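## Task

Fetch the small yellow sponge from the shelving at the far end of the aisle and set it down on the desk. The robot must not topple or finish leaning, and the sponge must stay on the desk without the robot holding it there.

## Robot and tools

ROBOT. A LinearBot: an omnidirectional wheeled base with a column roughly 1.75 m tall. A carriage rides the column (lift_m, 0 to 1 m of travel) and carries a left and a right arm, each with six joints and a two-finger gripper. Arm bases sit near 0.57 m + lift_m above the floor; some carriage parts hang about 0.15 m lower. A hand reaches 0.78 m from its shoulder but only about 0.38 m below the arm base. A hand is about 0.16 m long, 0.1 m wide (0.14 m opened). Parked arm joints 1-6: 0, 0.05, 0.05, 1.45, 0, 0; parked, the robot is about 0.95 m wide by 0.7 m long. The wheel motors are weak (2 N m), so drives stop on contact easily. Loose objects may occasionally get nudged by the scene.

CAMERAS. carriage_camera is fixed on the carriage, facing forward, tilted about 20 degrees down. left_wrist_camera and right_wrist_camera look out beyond the fingertips. All images are 896x504 pixels.

FRAMES. Base frame: origin on the floor below the base centre, x forward, y left, z up, metres. left_hand and right_hand are the midpoint between each hand's finger pads, in this frame. quat_wxyz rotates base axes into hand axes; the hand's z runs along the fingers and they open along its y. A hand pointing straight up with joints 1, 5, 6 at zero reads (1, 0, 0, 0). Odometry frame is the base frame as it was at scene start; base_odometry comes from wheel turns only (slip looks like motion); heading is positive leftward, within -3.142 to 3.142. Hand readings drift from truth, more when stretched.

execute_actions(actions, cameras). actions is a list holding one action or none (empty just reports state and images). cameras: list of camera names or "all"; omitted or null gives all, [] gives none. An action may hold "base", "joints" or both; they start together. "base" takes exactly one relative move, measured from the base's last reported position: translate_m (metres, forward positive, -2 to 2), strafe_m (metres, left positive, -2 to 2), or rotate_rad (radians, counter-clockwise positive, -6.3 to 6.3). "joints" is a single dictionary keyed by joint name, covering both arms; every value is an absolute target. lift_m: 0 to 1 m. For each arm (left_ or right_ prefix): joint1_rad -2.617 to 3.054, yaw about vertical, 0 forward, positive left; joint2_rad 0 to 3.141, shoulder, 0 upper arm level backward, 1.57 vertical, 3.14 level forward; joint3_rad 0 to 3.141, elbow, 0 folded, 3.14 straight; joint4_rad -1.57 to 1.57, wrist pitch, positive lifts fingertips; joint5_rad -1.57 to 1.57, wrist yaw, positive swings tips to the right (opposite sense to joint1); joint6_rad -2.094 to 2.094, roll about the finger axis, positive clockwise viewed from the forearm; gripper_m 0 to 0.093 m pad gap. Joints 1-3 move up to 1.8 rad/s, 4-6 up to 2.7 rad/s. An action ends within 15 s. A joint you leave out may keep pushing toward its earlier target. An unknown key or out-of-range number rejects the whole call with no motion. Once a result reports a stop, later motion, wait and finished_scene calls in that same reply are skipped.

wait(seconds): 0 to 10 s, nothing new commanded; returns state and images.
zoom_image(camera, region): enlarges [x0, y0, x1, y1] pixels (origin top-left, at most 504x504) of that camera's latest full image.
read_manual(section): only "licences"; moves nothing.
finished_scene(scene): integer 1 or 2; ends that scene permanently and reports success.

RESULTS. base_status and joint_status describe how each commanded motion ended: done (for the base: wheels turned the full amount, slip included; tiny moves may fall short yet say done), off_target (resting away from target, maybe still pushing), contact_stop or time_out (target dropped, holding in place), not_followed (a self-collision check withheld that arm's targets; a "joint command not followed" line with a cause appears; the withheld targets may be retried on later actions), limit_stop_at_motor_heat. A gripper holding something usually reads off_target. on_its_own lists uncommanded behaviour; "held at" gives the target held, not the position. motor_effort: percent of maximum, positive toward higher joint values, bracket = peak of the last action; readings carry fixed bias plus noise. Falling lift effort while lowering means a hand or load is resting on something. drive_wheels at rest higher than after a free move means the base is still pressing. Joint torques include offsets and friction. ARM HIT means an arm struck the robot hard. MOTOR HOT appears at 75 °C; at 90 °C that arm halts 10 s; at 100 °C the arm goes limp and drops. OVER-TEMPERATURE FAULT lines report these.

CAUTIONS. The robot can fall and not recover; no reading shows a lean, only images do. Risk grows with a high carriage, outstretched arms, loads, pulling, or sudden drive stops; about 1.5 kg per hand with both arms forward can tip it. After a blocked drive, back off about 0.2 m (or rotate back), repeat if still pressed; a retry may itself stop spuriously. The base can roll up to 0.3 m after an arm touches something, and may slide under a table edge that the column then strikes; reversing into such an edge can topple the robot. Arms have no contact stop and snap to targets once freed. Keep the arms from striking or pressing each other; to untangle, move the withheld arm clear first, the other in a later call. Pads squeeze about 45-60 N each. A level hand sags 10-17 cm under 1 kg. The robot holds its last command while you think, so outstretched arms heat even when empty. Avoid drops, slams and hard shoves; release objects so they rest stably on the desk.

Each tool is called after "Request:" by a JSON object that holds its "fn" and its "kwargs".

## Session

Request:
{"fn": "execute_actions", "kwargs": {"actions": []}}

Scene clock: 0.00 s.
Joint torques (N m, as the arm reports them, + toward a larger angle): no reading
base_odometry: x=+0.000 y=+0.000 heading=+0.000 (m, m, rad; odometry frame)
base_status: not commanded
joint_positions: lift_m=+0.298 left_joint1_rad=+0.014 left_joint2_rad=+0.057 left_joint3_rad=+0.039 left_joint4_rad=+1.426 left_joint5_rad=-0.004 left_joint6_rad=-0.018 left_gripper_m=+0.094 right_joint1_rad=+0.015 right_joint2_rad=+0.064 right_joint3_rad=+0.059 right_joint4_rad=+1.496 right_joint5_rad=-0.044 right_joint6_rad=-0.029 right_gripper_m=+0.095
joint_status: not commanded
motor_effort: lift_m=+18 drive_wheels=-1 (%)
left_hand: x=+0.3113 y=+0.3512 z=+1.3106 quat_wxyz=(+0.997, -0.003, +0.081, -0.002) (m; base frame)
right_hand: x=+0.2900 y=-0.3419 z=+1.3180 quat_wxyz=(+0.999, -0.023, +0.039, -0.006) (m; base frame)
pictures: carriage_camera, left_wrist_camera, right_wrist_camera
Images, in order (width x height): carriage_camera 896x504, left_wrist_camera 896x504, right_wrist_camera 896x504.

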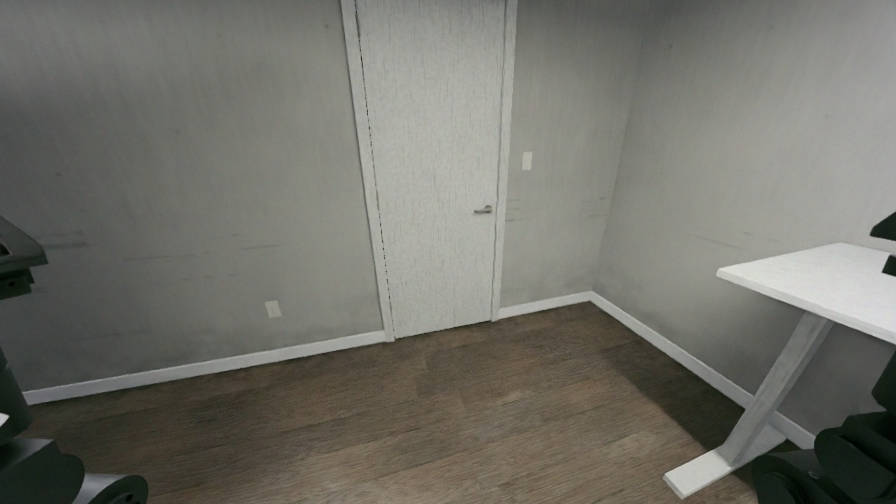

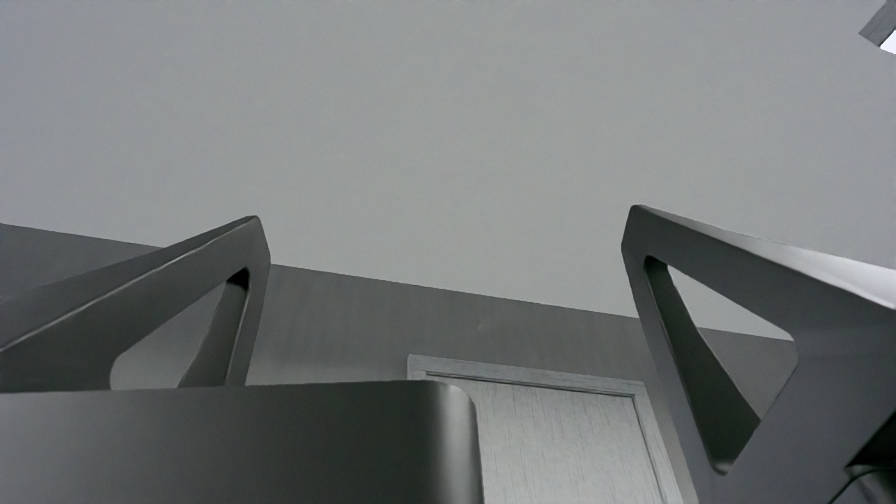

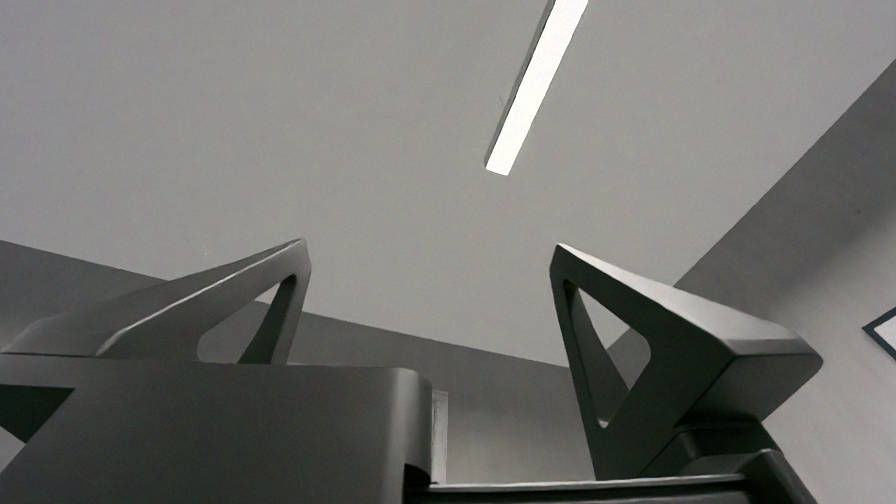

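Request:
{"fn": "execute_actions", "kwargs": {"actions": [{"base": {"rotate_rad": 1.5}}], "cameras": ["carriage_camera"]}}

Scene clock: 38.17 s.
Joint torques (N m, as the arm reports them, + toward a larger angle): left_arm=[ 0.17  5.05  6.77 -0.18  0.08 -0.02] | right_arm=[-0.41  4.21  6.39 -0.19  0.05  0.07]
base_odometry: x=+0.000 y=+0.000 heading=+1.499 (m, m, rad; odometry frame)
base_status: done
joint_positions: lift_m=+0.298 left_joint1_rad=+0.014 left_joint2_rad=+0.057 left_joint3_rad=+0.039 left_joint4_rad=+1.426 left_joint5_rad=-0.004 left_joint6_rad=-0.018 left_gripper_m=+0.094 right_joint1_rad=+0.015 right_joint2_rad=+0.064 right_joint3_rad=+0.059 right_joint4_rad=+1.495 right_joint5_rad=-0.044 right_joint6_rad=-0.029 right_gripper_m=+0.095
joint_status: not commanded
motor_effort: lift_m=+18(16) drive_wheels=+10(28) (%)
left_hand: x=+0.3113 y=+0.3512 z=+1.3106 quat_wxyz=(+0.997, -0.003, +0.081, -0.002) (m; base frame)
right_hand: x=+0.2902 y=-0.3419 z=+1.3180 quat_wxyz=(+0.999, -0.023, +0.040, -0.006) (m; base frame)
pictures: carriage_camera
Images, in order (width x height): carriage_camera 896x504.

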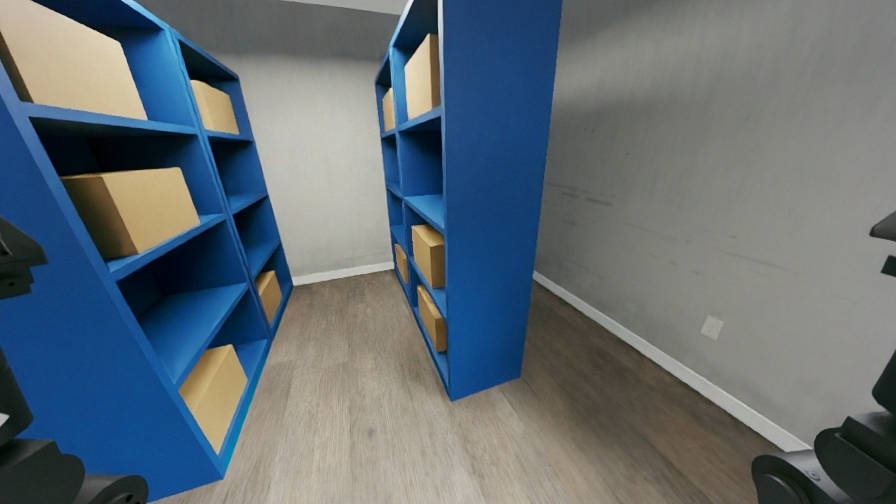

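Request:
{"fn": "execute_actions", "kwargs": {"actions": [{"base": {"rotate_rad": 0.365}}], "cameras": ["carriage_camera"]}}

Scene clock: 64.17 s.
Joint torques (N m, as the arm reports them, + toward a larger angle): left_arm=[ 0.18  5.03  6.8  -0.19  0.08 -0.02] | right_arm=[-0.39  4.17  6.37 -0.18  0.04  0.07]
base_odometry: x=+0.000 y=+0.000 heading=+1.863 (m, m, rad; odometry frame)
base_status: done
joint_positions: lift_m=+0.298 left_joint1_rad=+0.014 left_joint2_rad=+0.057 left_joint3_rad=+0.039 left_joint4_rad=+1.426 left_joint5_rad=-0.004 left_joint6_rad=-0.018 left_gripper_m=+0.094 right_joint1_rad=+0.015 right_joint2_rad=+0.064 right_joint3_rad=+0.059 right_joint4_rad=+1.496 right_joint5_rad=-0.044 right_joint6_rad=-0.029 right_gripper_m=+0.095
joint_status: not commanded
motor_effort: lift_m=+17(18) drive_wheels=+10(29) (%)
left_hand: x=+0.3113 y=+0.3512 z=+1.3106 quat_wxyz=(+0.997, -0.003, +0.081, -0.002) (m; base frame)
right_hand: x=+0.2902 y=-0.3419 z=+1.3180 quat_wxyz=(+0.999, -0.023, +0.039, -0.006) (m; base frame)
pictures: carriage_camera
Images, in order (width x height): carriage_camera 896x504.

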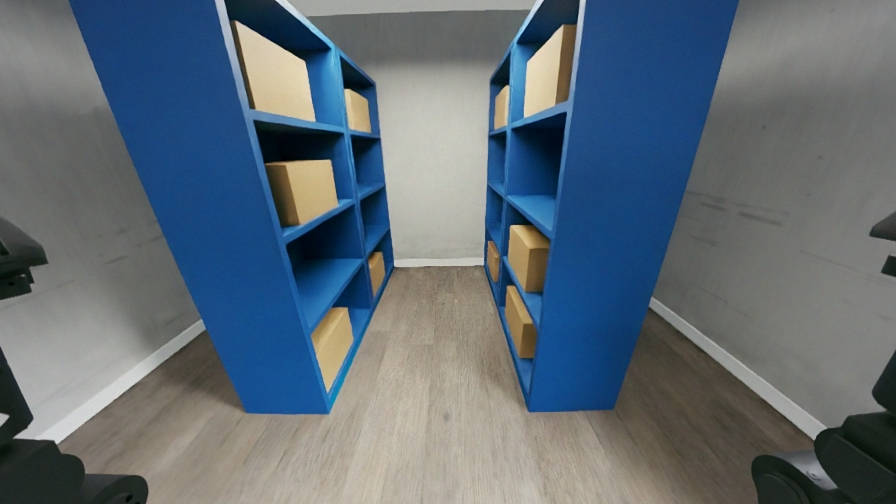

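Request:
{"fn": "zoom_image", "kwargs": {"camera": "carriage_camera", "region": [280, 40, 600, 330]}}

Request:
{"fn": "zoom_image", "kwargs": {"camera": "carriage_camera", "region": [230, 240, 640, 440]}}

Region (280, 40, 600, 330) of carriage_camera's 896x504 image, scaled by 1.575, with more detail than that image has; it fills the top 457 rows of this view, and the rest is white.

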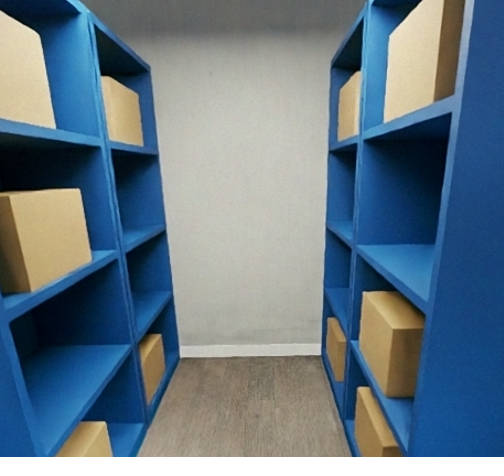

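Region (230, 240, 640, 440) of carriage_camera's 896x504 image, scaled by 1.229, with more detail than that image has; it fills the top 246 rows of this view, and the rest is white.

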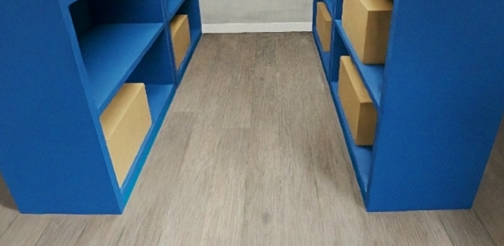

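Request:
{"fn": "execute_actions", "kwargs": {"actions": [{"base": {"strafe_m": 0.1}}], "cameras": []}}

Request:
{"fn": "execute_actions", "kwargs": {"actions": [{"base": {"translate_m": 0.7}}], "cameras": ["carriage_camera"]}}

Scene clock: 123.87 s.
Joint torques (N m, as the arm reports them, + toward a larger angle): left_arm=[ 0.16  5.04  6.78 -0.19  0.08 -0.02] | right_arm=[-0.46  4.17  6.35 -0.2   0.05  0.07]
base_odometry: x=-0.096 y=-0.029 heading=+1.864 (m, m, rad; odometry frame)
base_status: done
joint_positions: lift_m=+0.298 left_joint1_rad=+0.014 left_joint2_rad=+0.057 left_joint3_rad=+0.039 left_joint4_rad=+1.426 left_joint5_rad=-0.004 left_joint6_rad=-0.018 left_gripper_m=+0.094 right_joint1_rad=+0.015 right_joint2_rad=+0.064 right_joint3_rad=+0.059 right_joint4_rad=+1.496 right_joint5_rad=-0.044 right_joint6_rad=-0.029 right_gripper_m=+0.095
joint_status: not commanded
motor_effort: lift_m=+20(18) drive_wheels=-8(21) (%)
left_hand: x=+0.3113 y=+0.3512 z=+1.3106 quat_wxyz=(+0.997, -0.003, +0.081, -0.002) (m; base frame)
right_hand: x=+0.2902 y=-0.3419 z=+1.3180 quat_wxyz=(+0.999, -0.023, +0.039, -0.006) (m; base frame)
pictures: none
No camera images: the call's "cameras" was empty. Leave "cameras" out to get every camera's image.

Scene clock: 127.50 s.
Joint torques (N m, as the arm reports them, + toward a larger angle): left_arm=[ 0.17  5.02  6.8  -0.21  0.08 -0.02] | right_arm=[-0.41  4.22  6.41 -0.2   0.05  0.07]
base_odometry: x=-0.299 y=+0.641 heading=+1.864 (m, m, rad; odometry frame)
base_status: done
joint_positions: lift_m=+0.298 left_joint1_rad=+0.014 left_joint2_rad=+0.057 left_joint3_rad=+0.039 left_joint4_rad=+1.428 left_joint5_rad=-0.004 left_joint6_rad=-0.018 left_gripper_m=+0.094 right_joint1_rad=+0.015 right_joint2_rad=+0.064 right_joint3_rad=+0.059 right_joint4_rad=+1.496 right_joint5_rad=-0.044 right_joint6_rad=-0.029 right_gripper_m=+0.095
joint_status: not commanded
motor_effort: lift_m=+17(17) drive_wheels=-5(26) (%)
left_hand: x=+0.3109 y=+0.3512 z=+1.3107 quat_wxyz=(+0.997, -0.003, +0.081, -0.002) (m; base frame)
right_hand: x=+0.2901 y=-0.3419 z=+1.3180 quat_wxyz=(+0.999, -0.023, +0.039, -0.006) (m; base frame)
pictures: carriage_camera
Images, in order (width x height): carriage_camera 896x504.

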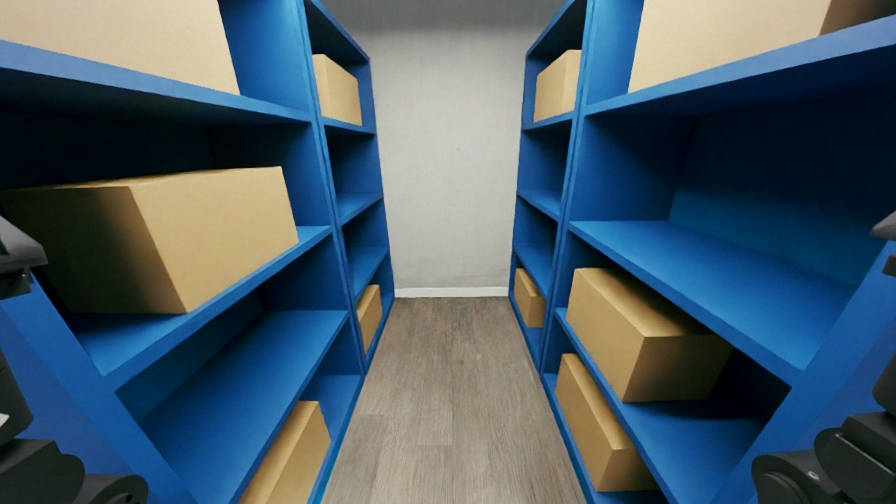

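Request:
{"fn": "zoom_image", "kwargs": {"camera": "carriage_camera", "region": [300, 100, 620, 360]}}

Region (300, 100, 620, 360) of carriage_camera's 896x504 image, scaled by 1.575, with more detail than that image has; it fills the top 410 rows of this view, and the rest is white.

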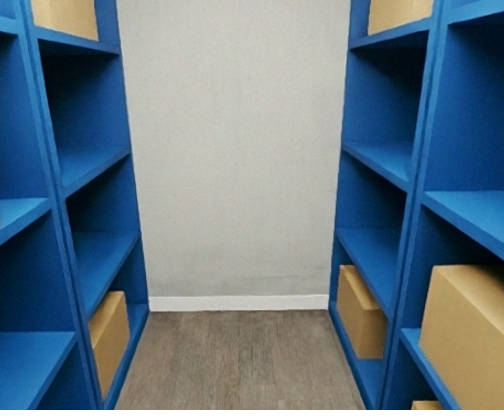

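Request:
{"fn": "execute_actions", "kwargs": {"actions": [{"joints": {"left_joint2_rad": 2.5, "left_joint3_rad": 2.5, "left_joint4_rad": -0.15, "left_joint5_rad": 0.6, "right_joint2_rad": 2.5, "right_joint3_rad": 2.5, "right_joint4_rad": -0.15, "right_joint5_rad": -0.6}}]}}

Scene clock: 194.10 s.
Joint torques (N m, as the arm reports them, + toward a larger angle): left_arm=[  0.18 -19.62  10.12   1.75   0.22  -0.01] | right_arm=[ -0.4  -15.44   9.67   1.82  -0.1    0.06]
base_odometry: x=-0.299 y=+0.641 heading=+1.864 (m, m, rad; odometry frame)
base_status: not commanded
joint_positions: lift_m=+0.298 left_joint1_rad=+0.014 left_joint2_rad=+2.493 left_joint3_rad=+2.489 left_joint4_rad=-0.137 left_joint5_rad=+0.593 left_joint6_rad=-0.018 left_gripper_m=+0.094 right_joint1_rad=+0.015 right_joint2_rad=+2.512 right_joint3_rad=+2.481 right_joint4_rad=-0.163 right_joint5_rad=-0.592 right_joint6_rad=-0.029 right_gripper_m=+0.095
joint_status: all done
motor_effort: lift_m=+19(18) drive_wheels=-5(5) (%)
left_hand: x=+0.9601 y=+0.2632 z=+1.1854 quat_wxyz=(+0.626, +0.180, +0.725, -0.222) (m; base frame)
right_hand: x=+0.9601 y=-0.2435 z=+1.1638 quat_wxyz=(+0.610, -0.202, +0.734, +0.221) (m; base frame)
pictures: carriage_camera, left_wrist_camera, right_wrist_camera
Images, in order (width x height): carriage_camera 896x504, left_wrist_camera 896x504, right_wrist_camera 896x504.

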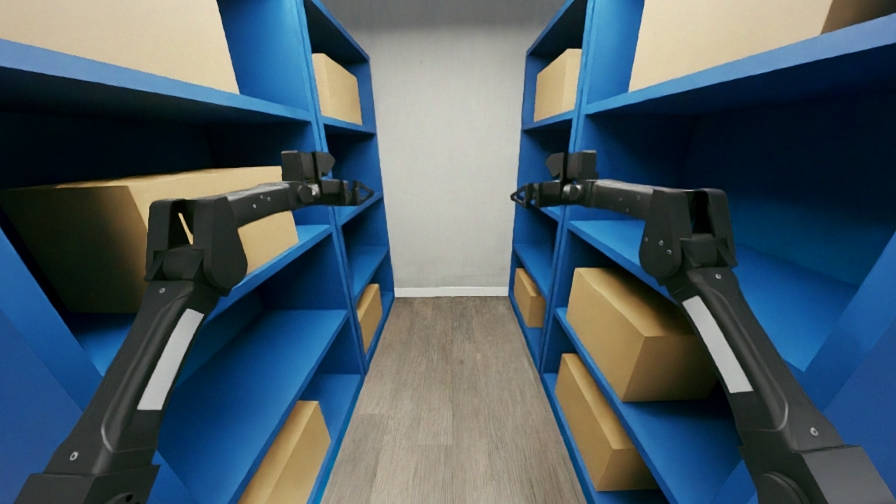

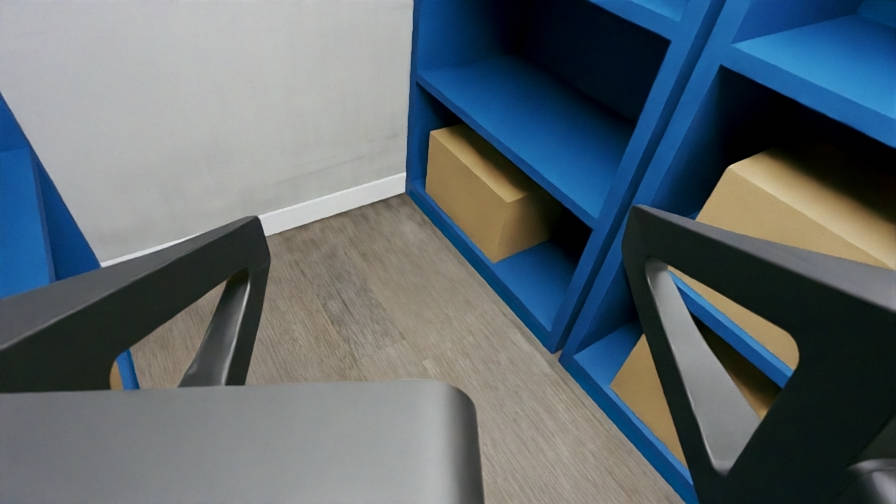

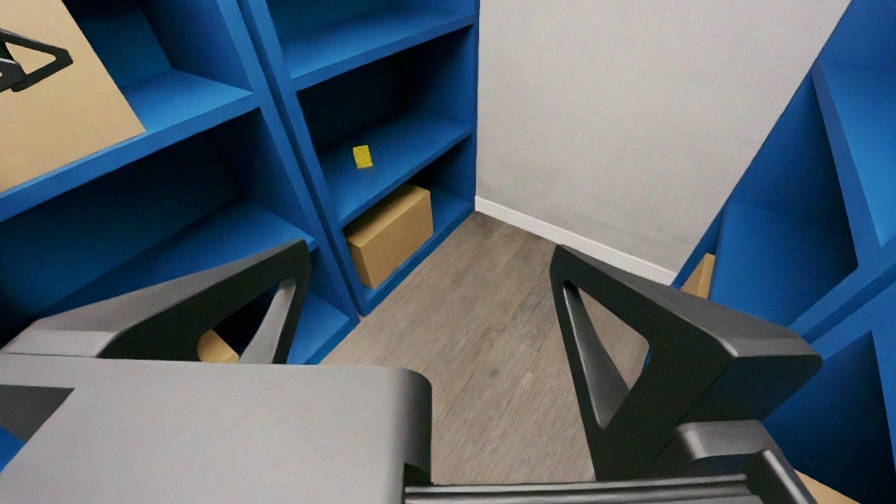

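Request:
{"fn": "zoom_image", "kwargs": {"camera": "right_wrist_camera", "region": [280, 60, 500, 300]}}

Request:
{"fn": "execute_actions", "kwargs": {"actions": [{"joints": {"left_joint2_rad": 0.05, "left_joint3_rad": 0.05, "left_joint4_rad": 1.45, "left_joint5_rad": 0, "right_joint2_rad": 0.05, "right_joint3_rad": 0.05, "right_joint4_rad": 1.45, "right_joint5_rad": 0, "lift_m": 0.05}}], "cameras": ["carriage_camera"]}}

Region (280, 60, 500, 300) of right_wrist_camera's 896x504 image, scaled by 2.100, with more detail than that image has; it fills the left 462 columns of this view, and the rest is white.

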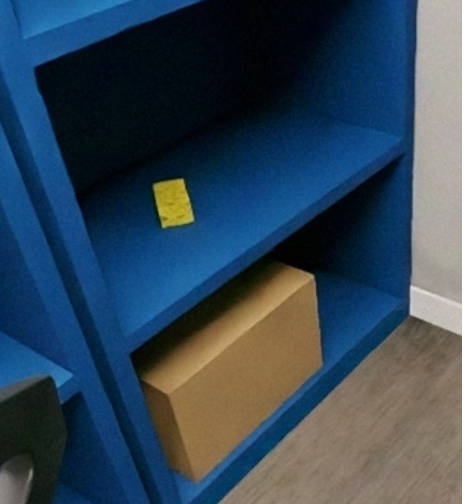

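Scene clock: 201.93 s.
Joint torques (N m, as the arm reports them, + toward a larger angle): left_arm=[ 0.17  4.05  4.94 -0.37  0.01 -0.02] | right_arm=[-0.4   3.2   5.37 -0.2   0.1   0.07]
base_odometry: x=-0.299 y=+0.641 heading=+1.864 (m, m, rad; odometry frame)
base_status: not commanded
joint_positions: lift_m=+0.050 left_joint1_rad=+0.014 left_joint2_rad=+0.061 left_joint3_rad=+0.067 left_joint4_rad=+1.458 left_joint5_rad=+0.005 left_joint6_rad=-0.018 left_gripper_m=+0.094 right_joint1_rad=+0.015 right_joint2_rad=+0.058 right_joint3_rad=+0.056 right_joint4_rad=+1.461 right_joint5_rad=-0.007 right_joint6_rad=-0.029 right_gripper_m=+0.095
joint_status: all done
motor_effort: lift_m=+16(15) drive_wheels=-3(5) (%)
left_hand: x=+0.2963 y=+0.3494 z=+1.0721 quat_wxyz=(+0.999, +0.002, +0.054, -0.002) (m; base frame)
right_hand: x=+0.2980 y=-0.3481 z=+1.0691 quat_wxyz=(+0.998, -0.005, +0.056, -0.007) (m; base frame)
pictures: carriage_camera
Images, in order (width x height): carriage_camera 896x504.

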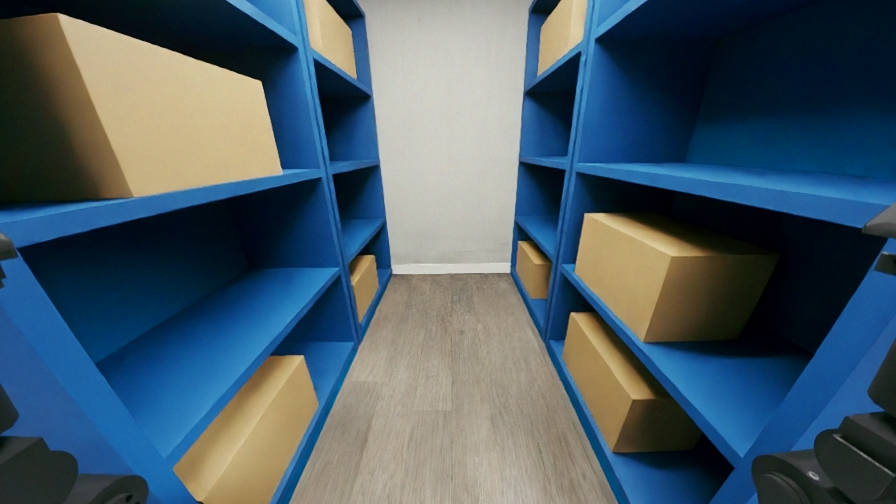

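Request:
{"fn": "execute_actions", "kwargs": {"actions": [{"base": {"rotate_rad": 1.571}}], "cameras": ["carriage_camera"]}}

Scene clock: 235.07 s.
Joint torques (N m, as the arm reports them, + toward a larger angle): left_arm=[ 0.17  4.07  4.98 -0.32  0.02 -0.02] | right_arm=[-0.4   3.17  5.46 -0.15  0.09  0.07]
base_odometry: x=-0.299 y=+0.641 heading=-2.849 (m, m, rad; odometry frame)
base_status: done
joint_positions: lift_m=+0.050 left_joint1_rad=+0.014 left_joint2_rad=+0.061 left_joint3_rad=+0.067 left_joint4_rad=+1.454 left_joint5_rad=+0.004 left_joint6_rad=-0.018 left_gripper_m=+0.094 right_joint1_rad=+0.015 right_joint2_rad=+0.058 right_joint3_rad=+0.056 right_joint4_rad=+1.452 right_joint5_rad=-0.006 right_joint6_rad=-0.029 right_gripper_m=+0.095
joint_status: not commanded
motor_effort: lift_m=+15(14) drive_wheels=+10(28) (%)
left_hand: x=+0.2973 y=+0.3495 z=+1.0720 quat_wxyz=(+0.998, +0.001, +0.056, -0.002) (m; base frame)
right_hand: x=+0.3002 y=-0.3483 z=+1.0688 quat_wxyz=(+0.998, -0.004, +0.061, -0.007) (m; base frame)
pictures: carriage_camera
Images, in order (width x height): carriage_camera 896x504.

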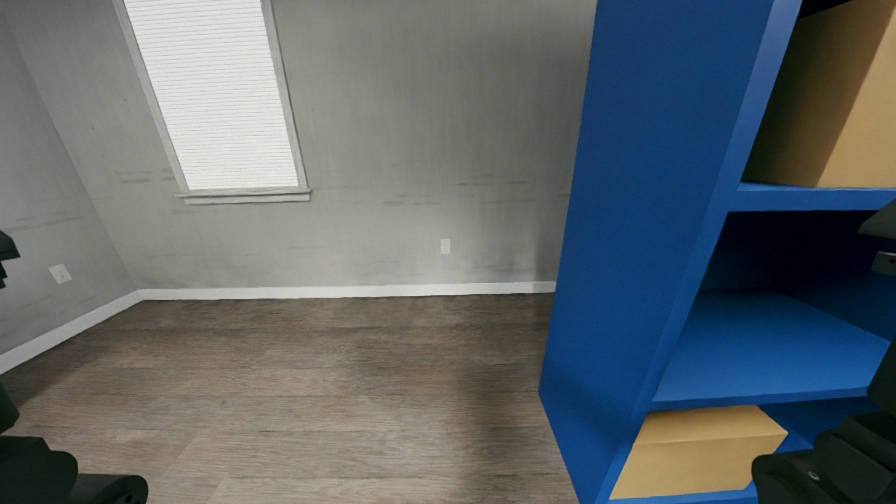

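Request:
{"fn": "zoom_image", "kwargs": {"camera": "carriage_camera", "region": [520, 280, 896, 504]}}

Region (520, 280, 896, 504) of carriage_camera's 896x504 image, scaled by 1.340, with more detail than that image has; it fills the top 300 rows of this view, and the rest is white.

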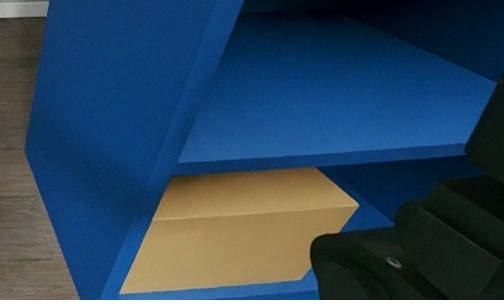

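Request:
{"fn": "execute_actions", "kwargs": {"actions": [{"base": {"strafe_m": -1.35}, "joints": {"lift_m": 0.0}}], "cameras": ["carriage_camera"]}}

Scene clock: 286.83 s.
Joint torques (N m, as the arm reports them, + toward a larger angle): left_arm=[ 0.16  4.1   5.1  -0.31  0.03 -0.02] | right_arm=[-0.42  3.16  5.54 -0.13  0.09  0.06]
base_odometry: x=-0.689 y=+1.934 heading=-2.848 (m, m, rad; odometry frame)
base_status: done
joint_positions: lift_m=+0.000 left_joint1_rad=+0.014 left_joint2_rad=+0.061 left_joint3_rad=+0.066 left_joint4_rad=+1.453 left_joint5_rad=+0.004 left_joint6_rad=-0.018 left_gripper_m=+0.094 right_joint1_rad=+0.015 right_joint2_rad=+0.058 right_joint3_rad=+0.054 right_joint4_rad=+1.452 right_joint5_rad=-0.006 right_joint6_rad=-0.029 right_gripper_m=+0.095
joint_status: all done
motor_effort: lift_m=+15(18) drive_wheels=-7(29) (%)
left_hand: x=+0.2978 y=+0.3495 z=+1.0215 quat_wxyz=(+0.998, +0.001, +0.056, -0.002) (m; base frame)
right_hand: x=+0.3007 y=-0.3483 z=+1.0184 quat_wxyz=(+0.998, -0.004, +0.061, -0.007) (m; base frame)
pictures: carriage_camera
Images, in order (width x height): carriage_camera 896x504.

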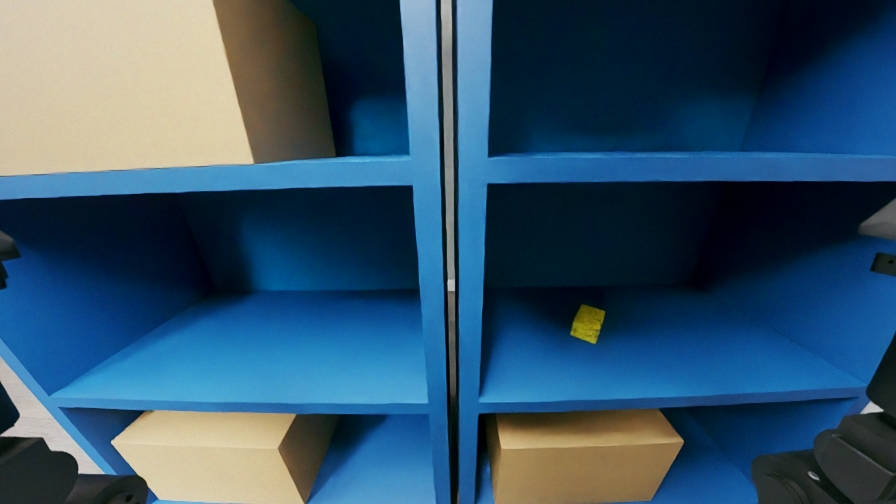

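Request:
{"fn": "zoom_image", "kwargs": {"camera": "carriage_camera", "region": [520, 270, 660, 420]}}

Region (520, 270, 660, 420) of carriage_camera's 896x504 image, scaled by 3.360, with more detail than that image has; it fills the left 470 columns of this view, and the rest is white.

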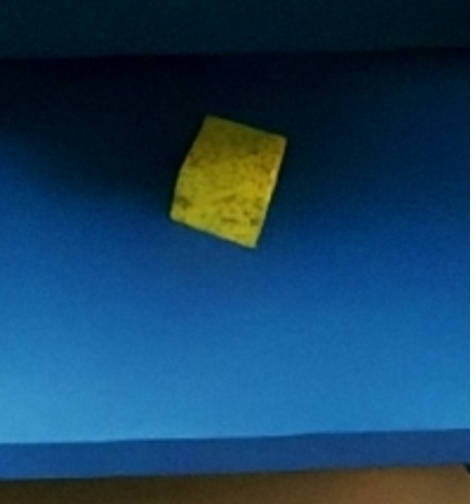

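Request:
{"fn": "zoom_image", "kwargs": {"camera": "carriage_camera", "region": [30, 270, 480, 430]}}

Request:
{"fn": "zoom_image", "kwargs": {"camera": "carriage_camera", "region": [446, 270, 896, 430]}}

Region (30, 270, 480, 430) of carriage_camera's 896x504 image, scaled by 1.120, with more detail than that image has; it fills the top 179 rows of this view, and the rest is white.

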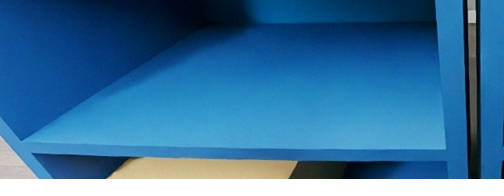

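Region (446, 270, 896, 430) of carriage_camera's 896x504 image, scaled by 1.120, with more detail than that image has; it fills the top 179 rows of this view, and the rest is white.

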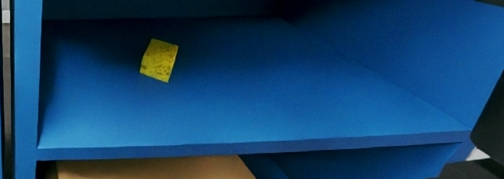

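Request:
{"fn": "execute_actions", "kwargs": {"actions": [{"joints": {"right_joint2_rad": 0.6, "right_joint3_rad": 0.15, "right_joint4_rad": 0.2}}], "cameras": ["carriage_camera", "right_wrist_camera"]}}

Scene clock: 408.40 s.
Joint torques (N m, as the arm reports them, + toward a larger angle): left_arm=[ 0.17  4.08  5.13 -0.31  0.02 -0.02] | right_arm=[-0.41  0.79  8.78  1.9   0.09  0.07]
base_odometry: x=-0.689 y=+1.934 heading=-2.848 (m, m, rad; odometry frame)
base_status: not commanded
joint_positions: lift_m=+0.000 left_joint1_rad=+0.014 left_joint2_rad=+0.061 left_joint3_rad=+0.066 left_joint4_rad=+1.453 left_joint5_rad=+0.004 left_joint6_rad=-0.018 left_gripper_m=+0.094 right_joint1_rad=+0.015 right_joint2_rad=+0.593 right_joint3_rad=+0.145 right_joint4_rad=+0.191 right_joint5_rad=-0.006 right_joint6_rad=-0.029 right_gripper_m=+0.095
joint_status: all done
motor_effort: lift_m=+17(16) drive_wheels=-6(6) (%)
left_hand: x=+0.2978 y=+0.3495 z=+1.0215 quat_wxyz=(+0.998, +0.001, +0.056, -0.002) (m; base frame)
right_hand: x=+0.5545 y=-0.3444 z=+0.7331 quat_wxyz=(+0.611, -0.019, +0.792, -0.002) (m; base frame)
pictures: carriage_camera, right_wrist_camera
Images, in order (width x height): carriage_camera 896x504, right_wrist_camera 896x504.

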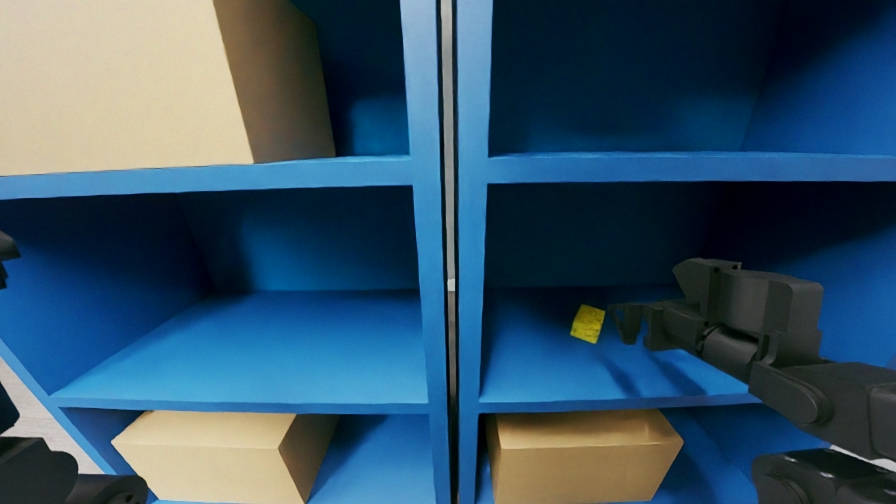

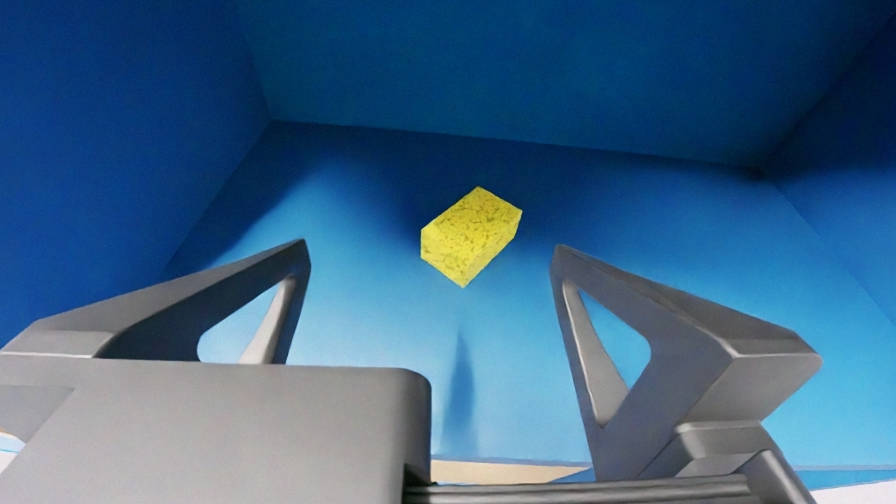

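Request:
{"fn": "execute_actions", "kwargs": {"actions": [{"base": {"strafe_m": 0.264}, "joints": {"right_joint1_rad": -0.55, "right_joint2_rad": 1.2, "right_joint3_rad": 0.4, "right_joint4_rad": 0.1}}], "cameras": ["carriage_camera", "right_wrist_camera"]}}

Scene clock: 438.93 s.
Joint torques (N m, as the arm reports them, + toward a larger angle): left_arm=[ 0.16  4.11  5.1  -0.31  0.04 -0.02] | right_arm=[-0.46 -2.63  7.6   1.63  0.05  0.07]
base_odometry: x=-0.613 y=+1.681 heading=-2.847 (m, m, rad; odometry frame)
base_status: done
joint_positions: lift_m=+0.000 left_joint1_rad=+0.014 left_joint2_rad=+0.061 left_joint3_rad=+0.066 left_joint4_rad=+1.453 left_joint5_rad=+0.003 left_joint6_rad=-0.018 left_gripper_m=+0.094 right_joint1_rad=-0.548 right_joint2_rad=+1.195 right_joint3_rad=+0.396 right_joint4_rad=+0.093 right_joint5_rad=-0.003 right_joint6_rad=-0.029 right_gripper_m=+0.095
joint_status: all done
motor_effort: lift_m=+14(18) drive_wheels=-7(25) (%)
left_hand: x=+0.2980 y=+0.3497 z=+1.0215 quat_wxyz=(+0.998, +0.001, +0.057, -0.002) (m; base frame)
right_hand: x=+0.5459 y=-0.5182 z=+0.6523 quat_wxyz=(+0.402, +0.232, +0.878, -0.118) (m; base frame)
pictures: carriage_camera, right_wrist_camera
Images, in order (width x height): carriage_camera 896x504, right_wrist_camera 896x504.

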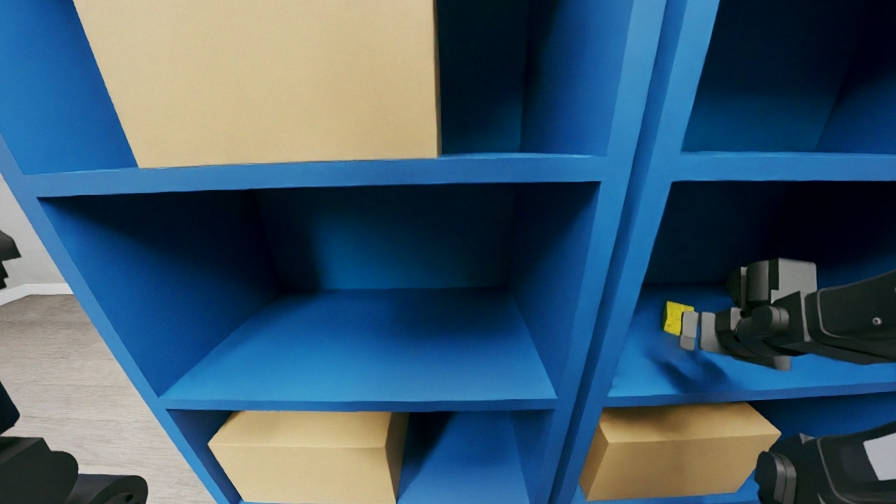

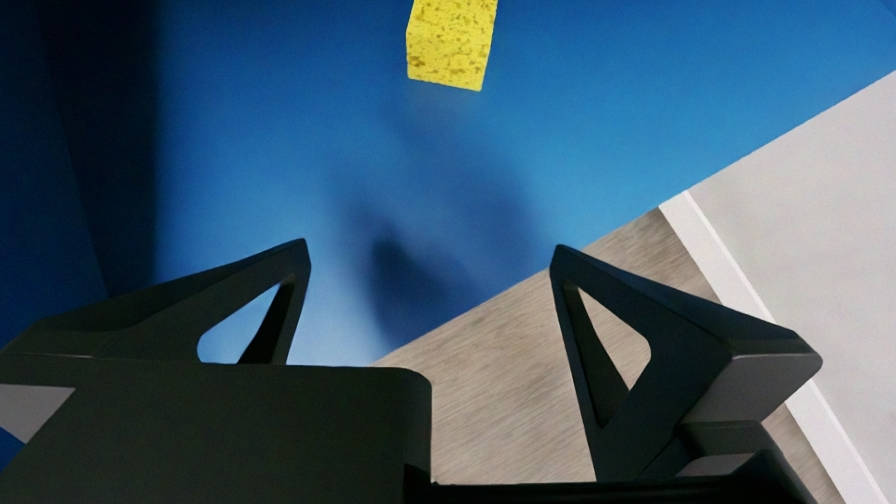

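Request:
{"fn": "execute_actions", "kwargs": {"actions": [{"joints": {"right_joint2_rad": 2.081, "right_joint3_rad": 1.185, "right_joint4_rad": 0.097}}], "cameras": ["carriage_camera", "right_wrist_camera"]}}

Scene clock: 461.20 s.
Joint torques (N m, as the arm reports them, + toward a larger angle): left_arm=[ 0.18  4.08  5.1  -0.32  0.04 -0.02] | right_arm=[ -0.56 -10.54   8.33   1.51   0.06   0.07]
base_odometry: x=-0.613 y=+1.681 heading=-2.847 (m, m, rad; odometry frame)
base_status: not commanded
joint_positions: lift_m=+0.000 left_joint1_rad=+0.014 left_joint2_rad=+0.061 left_joint3_rad=+0.066 left_joint4_rad=+1.453 left_joint5_rad=+0.003 left_joint6_rad=-0.018 left_gripper_m=+0.094 right_joint1_rad=-0.548 right_joint2_rad=+2.084 right_joint3_rad=+1.166 right_joint4_rad=+0.091 right_joint5_rad=-0.003 right_joint6_rad=-0.029 right_gripper_m=+0.095
joint_status: all done
motor_effort: lift_m=+17(14) drive_wheels=-7(7) (%)
left_hand: x=+0.2980 y=+0.3497 z=+1.0215 quat_wxyz=(+0.998, +0.001, +0.057, -0.002) (m; base frame)
right_hand: x=+0.7068 y=-0.6164 z=+0.5910 quat_wxyz=(+0.349, +0.238, +0.901, -0.102) (m; base frame)
pictures: carriage_camera, right_wrist_camera
Images, in order (width x height): carriage_camera 896x504, right_wrist_camera 896x504.

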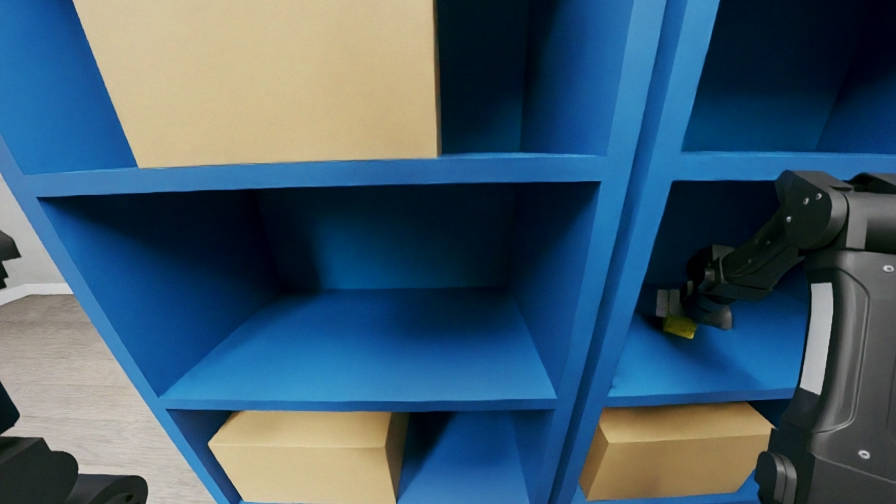

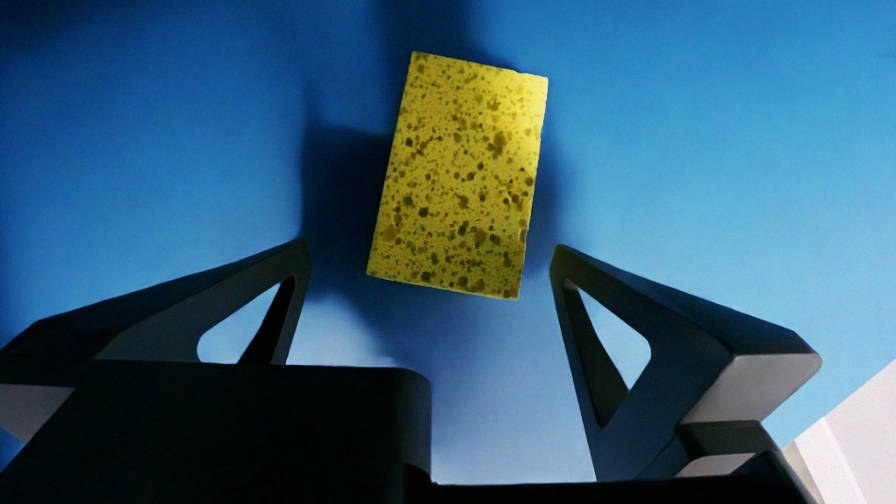

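Request:
{"fn": "execute_actions", "kwargs": {"actions": [{"joints": {"right_joint1_rad": -0.573, "right_joint2_rad": 2.323, "right_joint3_rad": 1.385, "right_joint4_rad": 0.133, "right_joint6_rad": 0.06}}], "cameras": ["carriage_camera", "right_wrist_camera"]}}

Scene clock: 523.27 s.
Joint torques (N m, as the arm reports them, + toward a larger angle): left_arm=[ 0.18  4.11  5.12 -0.32  0.04 -0.02] | right_arm=[ -0.56 -12.18   7.8    1.49   0.03   0.13]
base_odometry: x=-0.613 y=+1.681 heading=-2.847 (m, m, rad; odometry frame)
base_status: not commanded
joint_positions: lift_m=+0.000 left_joint1_rad=+0.014 left_joint2_rad=+0.061 left_joint3_rad=+0.066 left_joint4_rad=+1.453 left_joint5_rad=+0.003 left_joint6_rad=-0.018 left_gripper_m=+0.094 right_joint1_rad=-0.570 right_joint2_rad=+2.324 right_joint3_rad=+1.370 right_joint4_rad=+0.134 right_joint5_rad=+0.000 right_joint6_rad=+0.051 right_gripper_m=+0.095
joint_status: all done
motor_effort: lift_m=+16(15) drive_wheels=-7(7) (%)
left_hand: x=+0.2980 y=+0.3497 z=+1.0215 quat_wxyz=(+0.998, +0.001, +0.057, -0.002) (m; base frame)
right_hand: x=+0.7393 y=-0.6517 z=+0.5475 quat_wxyz=(+0.354, +0.284, +0.886, -0.094) (m; base frame)
pictures: carriage_camera, right_wrist_camera
Images, in order (width x height): carriage_camera 896x504, right_wrist_camera 896x504.

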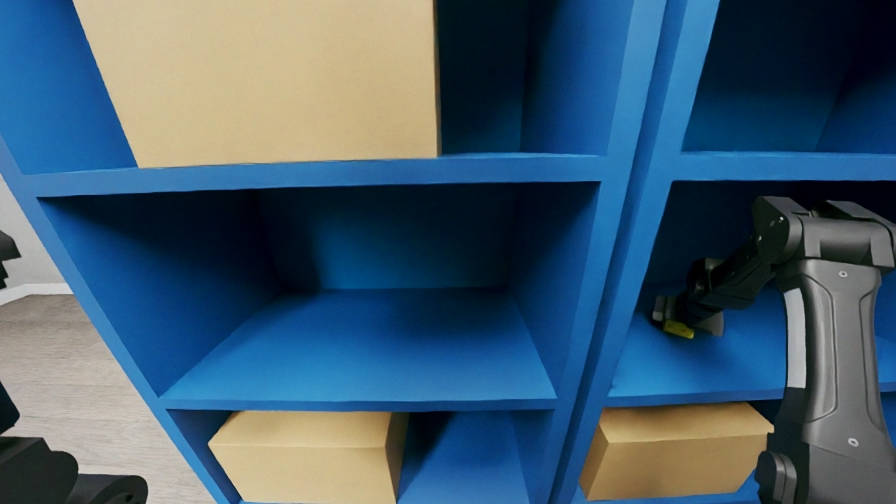

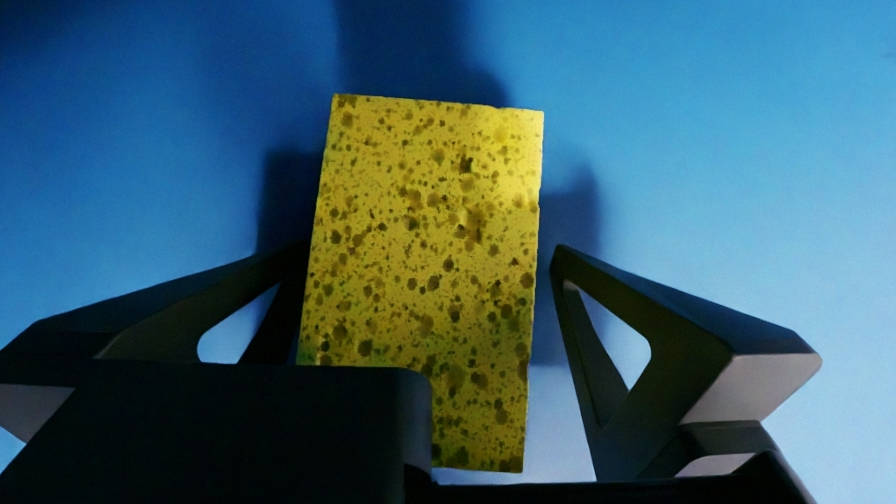

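Request:
{"fn": "execute_actions", "kwargs": {"actions": [{"joints": {"right_gripper_m": 0.04}}], "cameras": ["right_wrist_camera"]}}

Scene clock: 535.87 s.
Joint torques (N m, as the arm reports them, + toward a larger angle): left_arm=[ 0.17  4.08  5.11 -0.31  0.04 -0.02] | right_arm=[ -0.61 -12.09   7.83   1.47   0.04   0.15]
base_odometry: x=-0.613 y=+1.681 heading=-2.847 (m, m, rad; odometry frame)
base_status: not commanded
joint_positions: lift_m=+0.000 left_joint1_rad=+0.014 left_joint2_rad=+0.061 left_joint3_rad=+0.066 left_joint4_rad=+1.453 left_joint5_rad=+0.003 left_joint6_rad=-0.018 left_gripper_m=+0.094 right_joint1_rad=-0.570 right_joint2_rad=+2.324 right_joint3_rad=+1.370 right_joint4_rad=+0.133 right_joint5_rad=+0.000 right_joint6_rad=+0.051 right_gripper_m=+0.059
joint_status: right_gripper_m off_target (ended at +0.059, target +0.040)
motor_effort: lift_m=+15(14) drive_wheels=-7(7) (%)
left_hand: x=+0.2980 y=+0.3497 z=+1.0215 quat_wxyz=(+0.998, +0.001, +0.057, -0.002) (m; base frame)
right_hand: x=+0.7393 y=-0.6517 z=+0.5474 quat_wxyz=(+0.354, +0.285, +0.886, -0.094) (m; base frame)
pictures: right_wrist_camera
Images, in order (width x height): right_wrist_camera 896x504.

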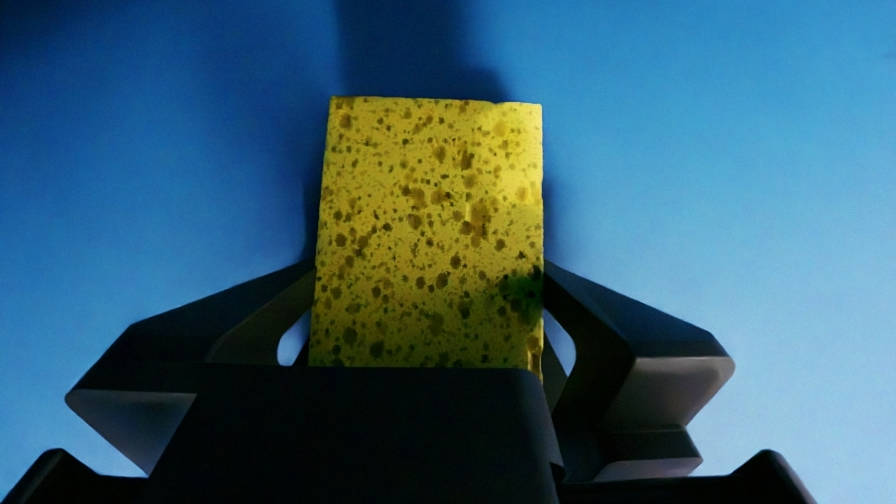

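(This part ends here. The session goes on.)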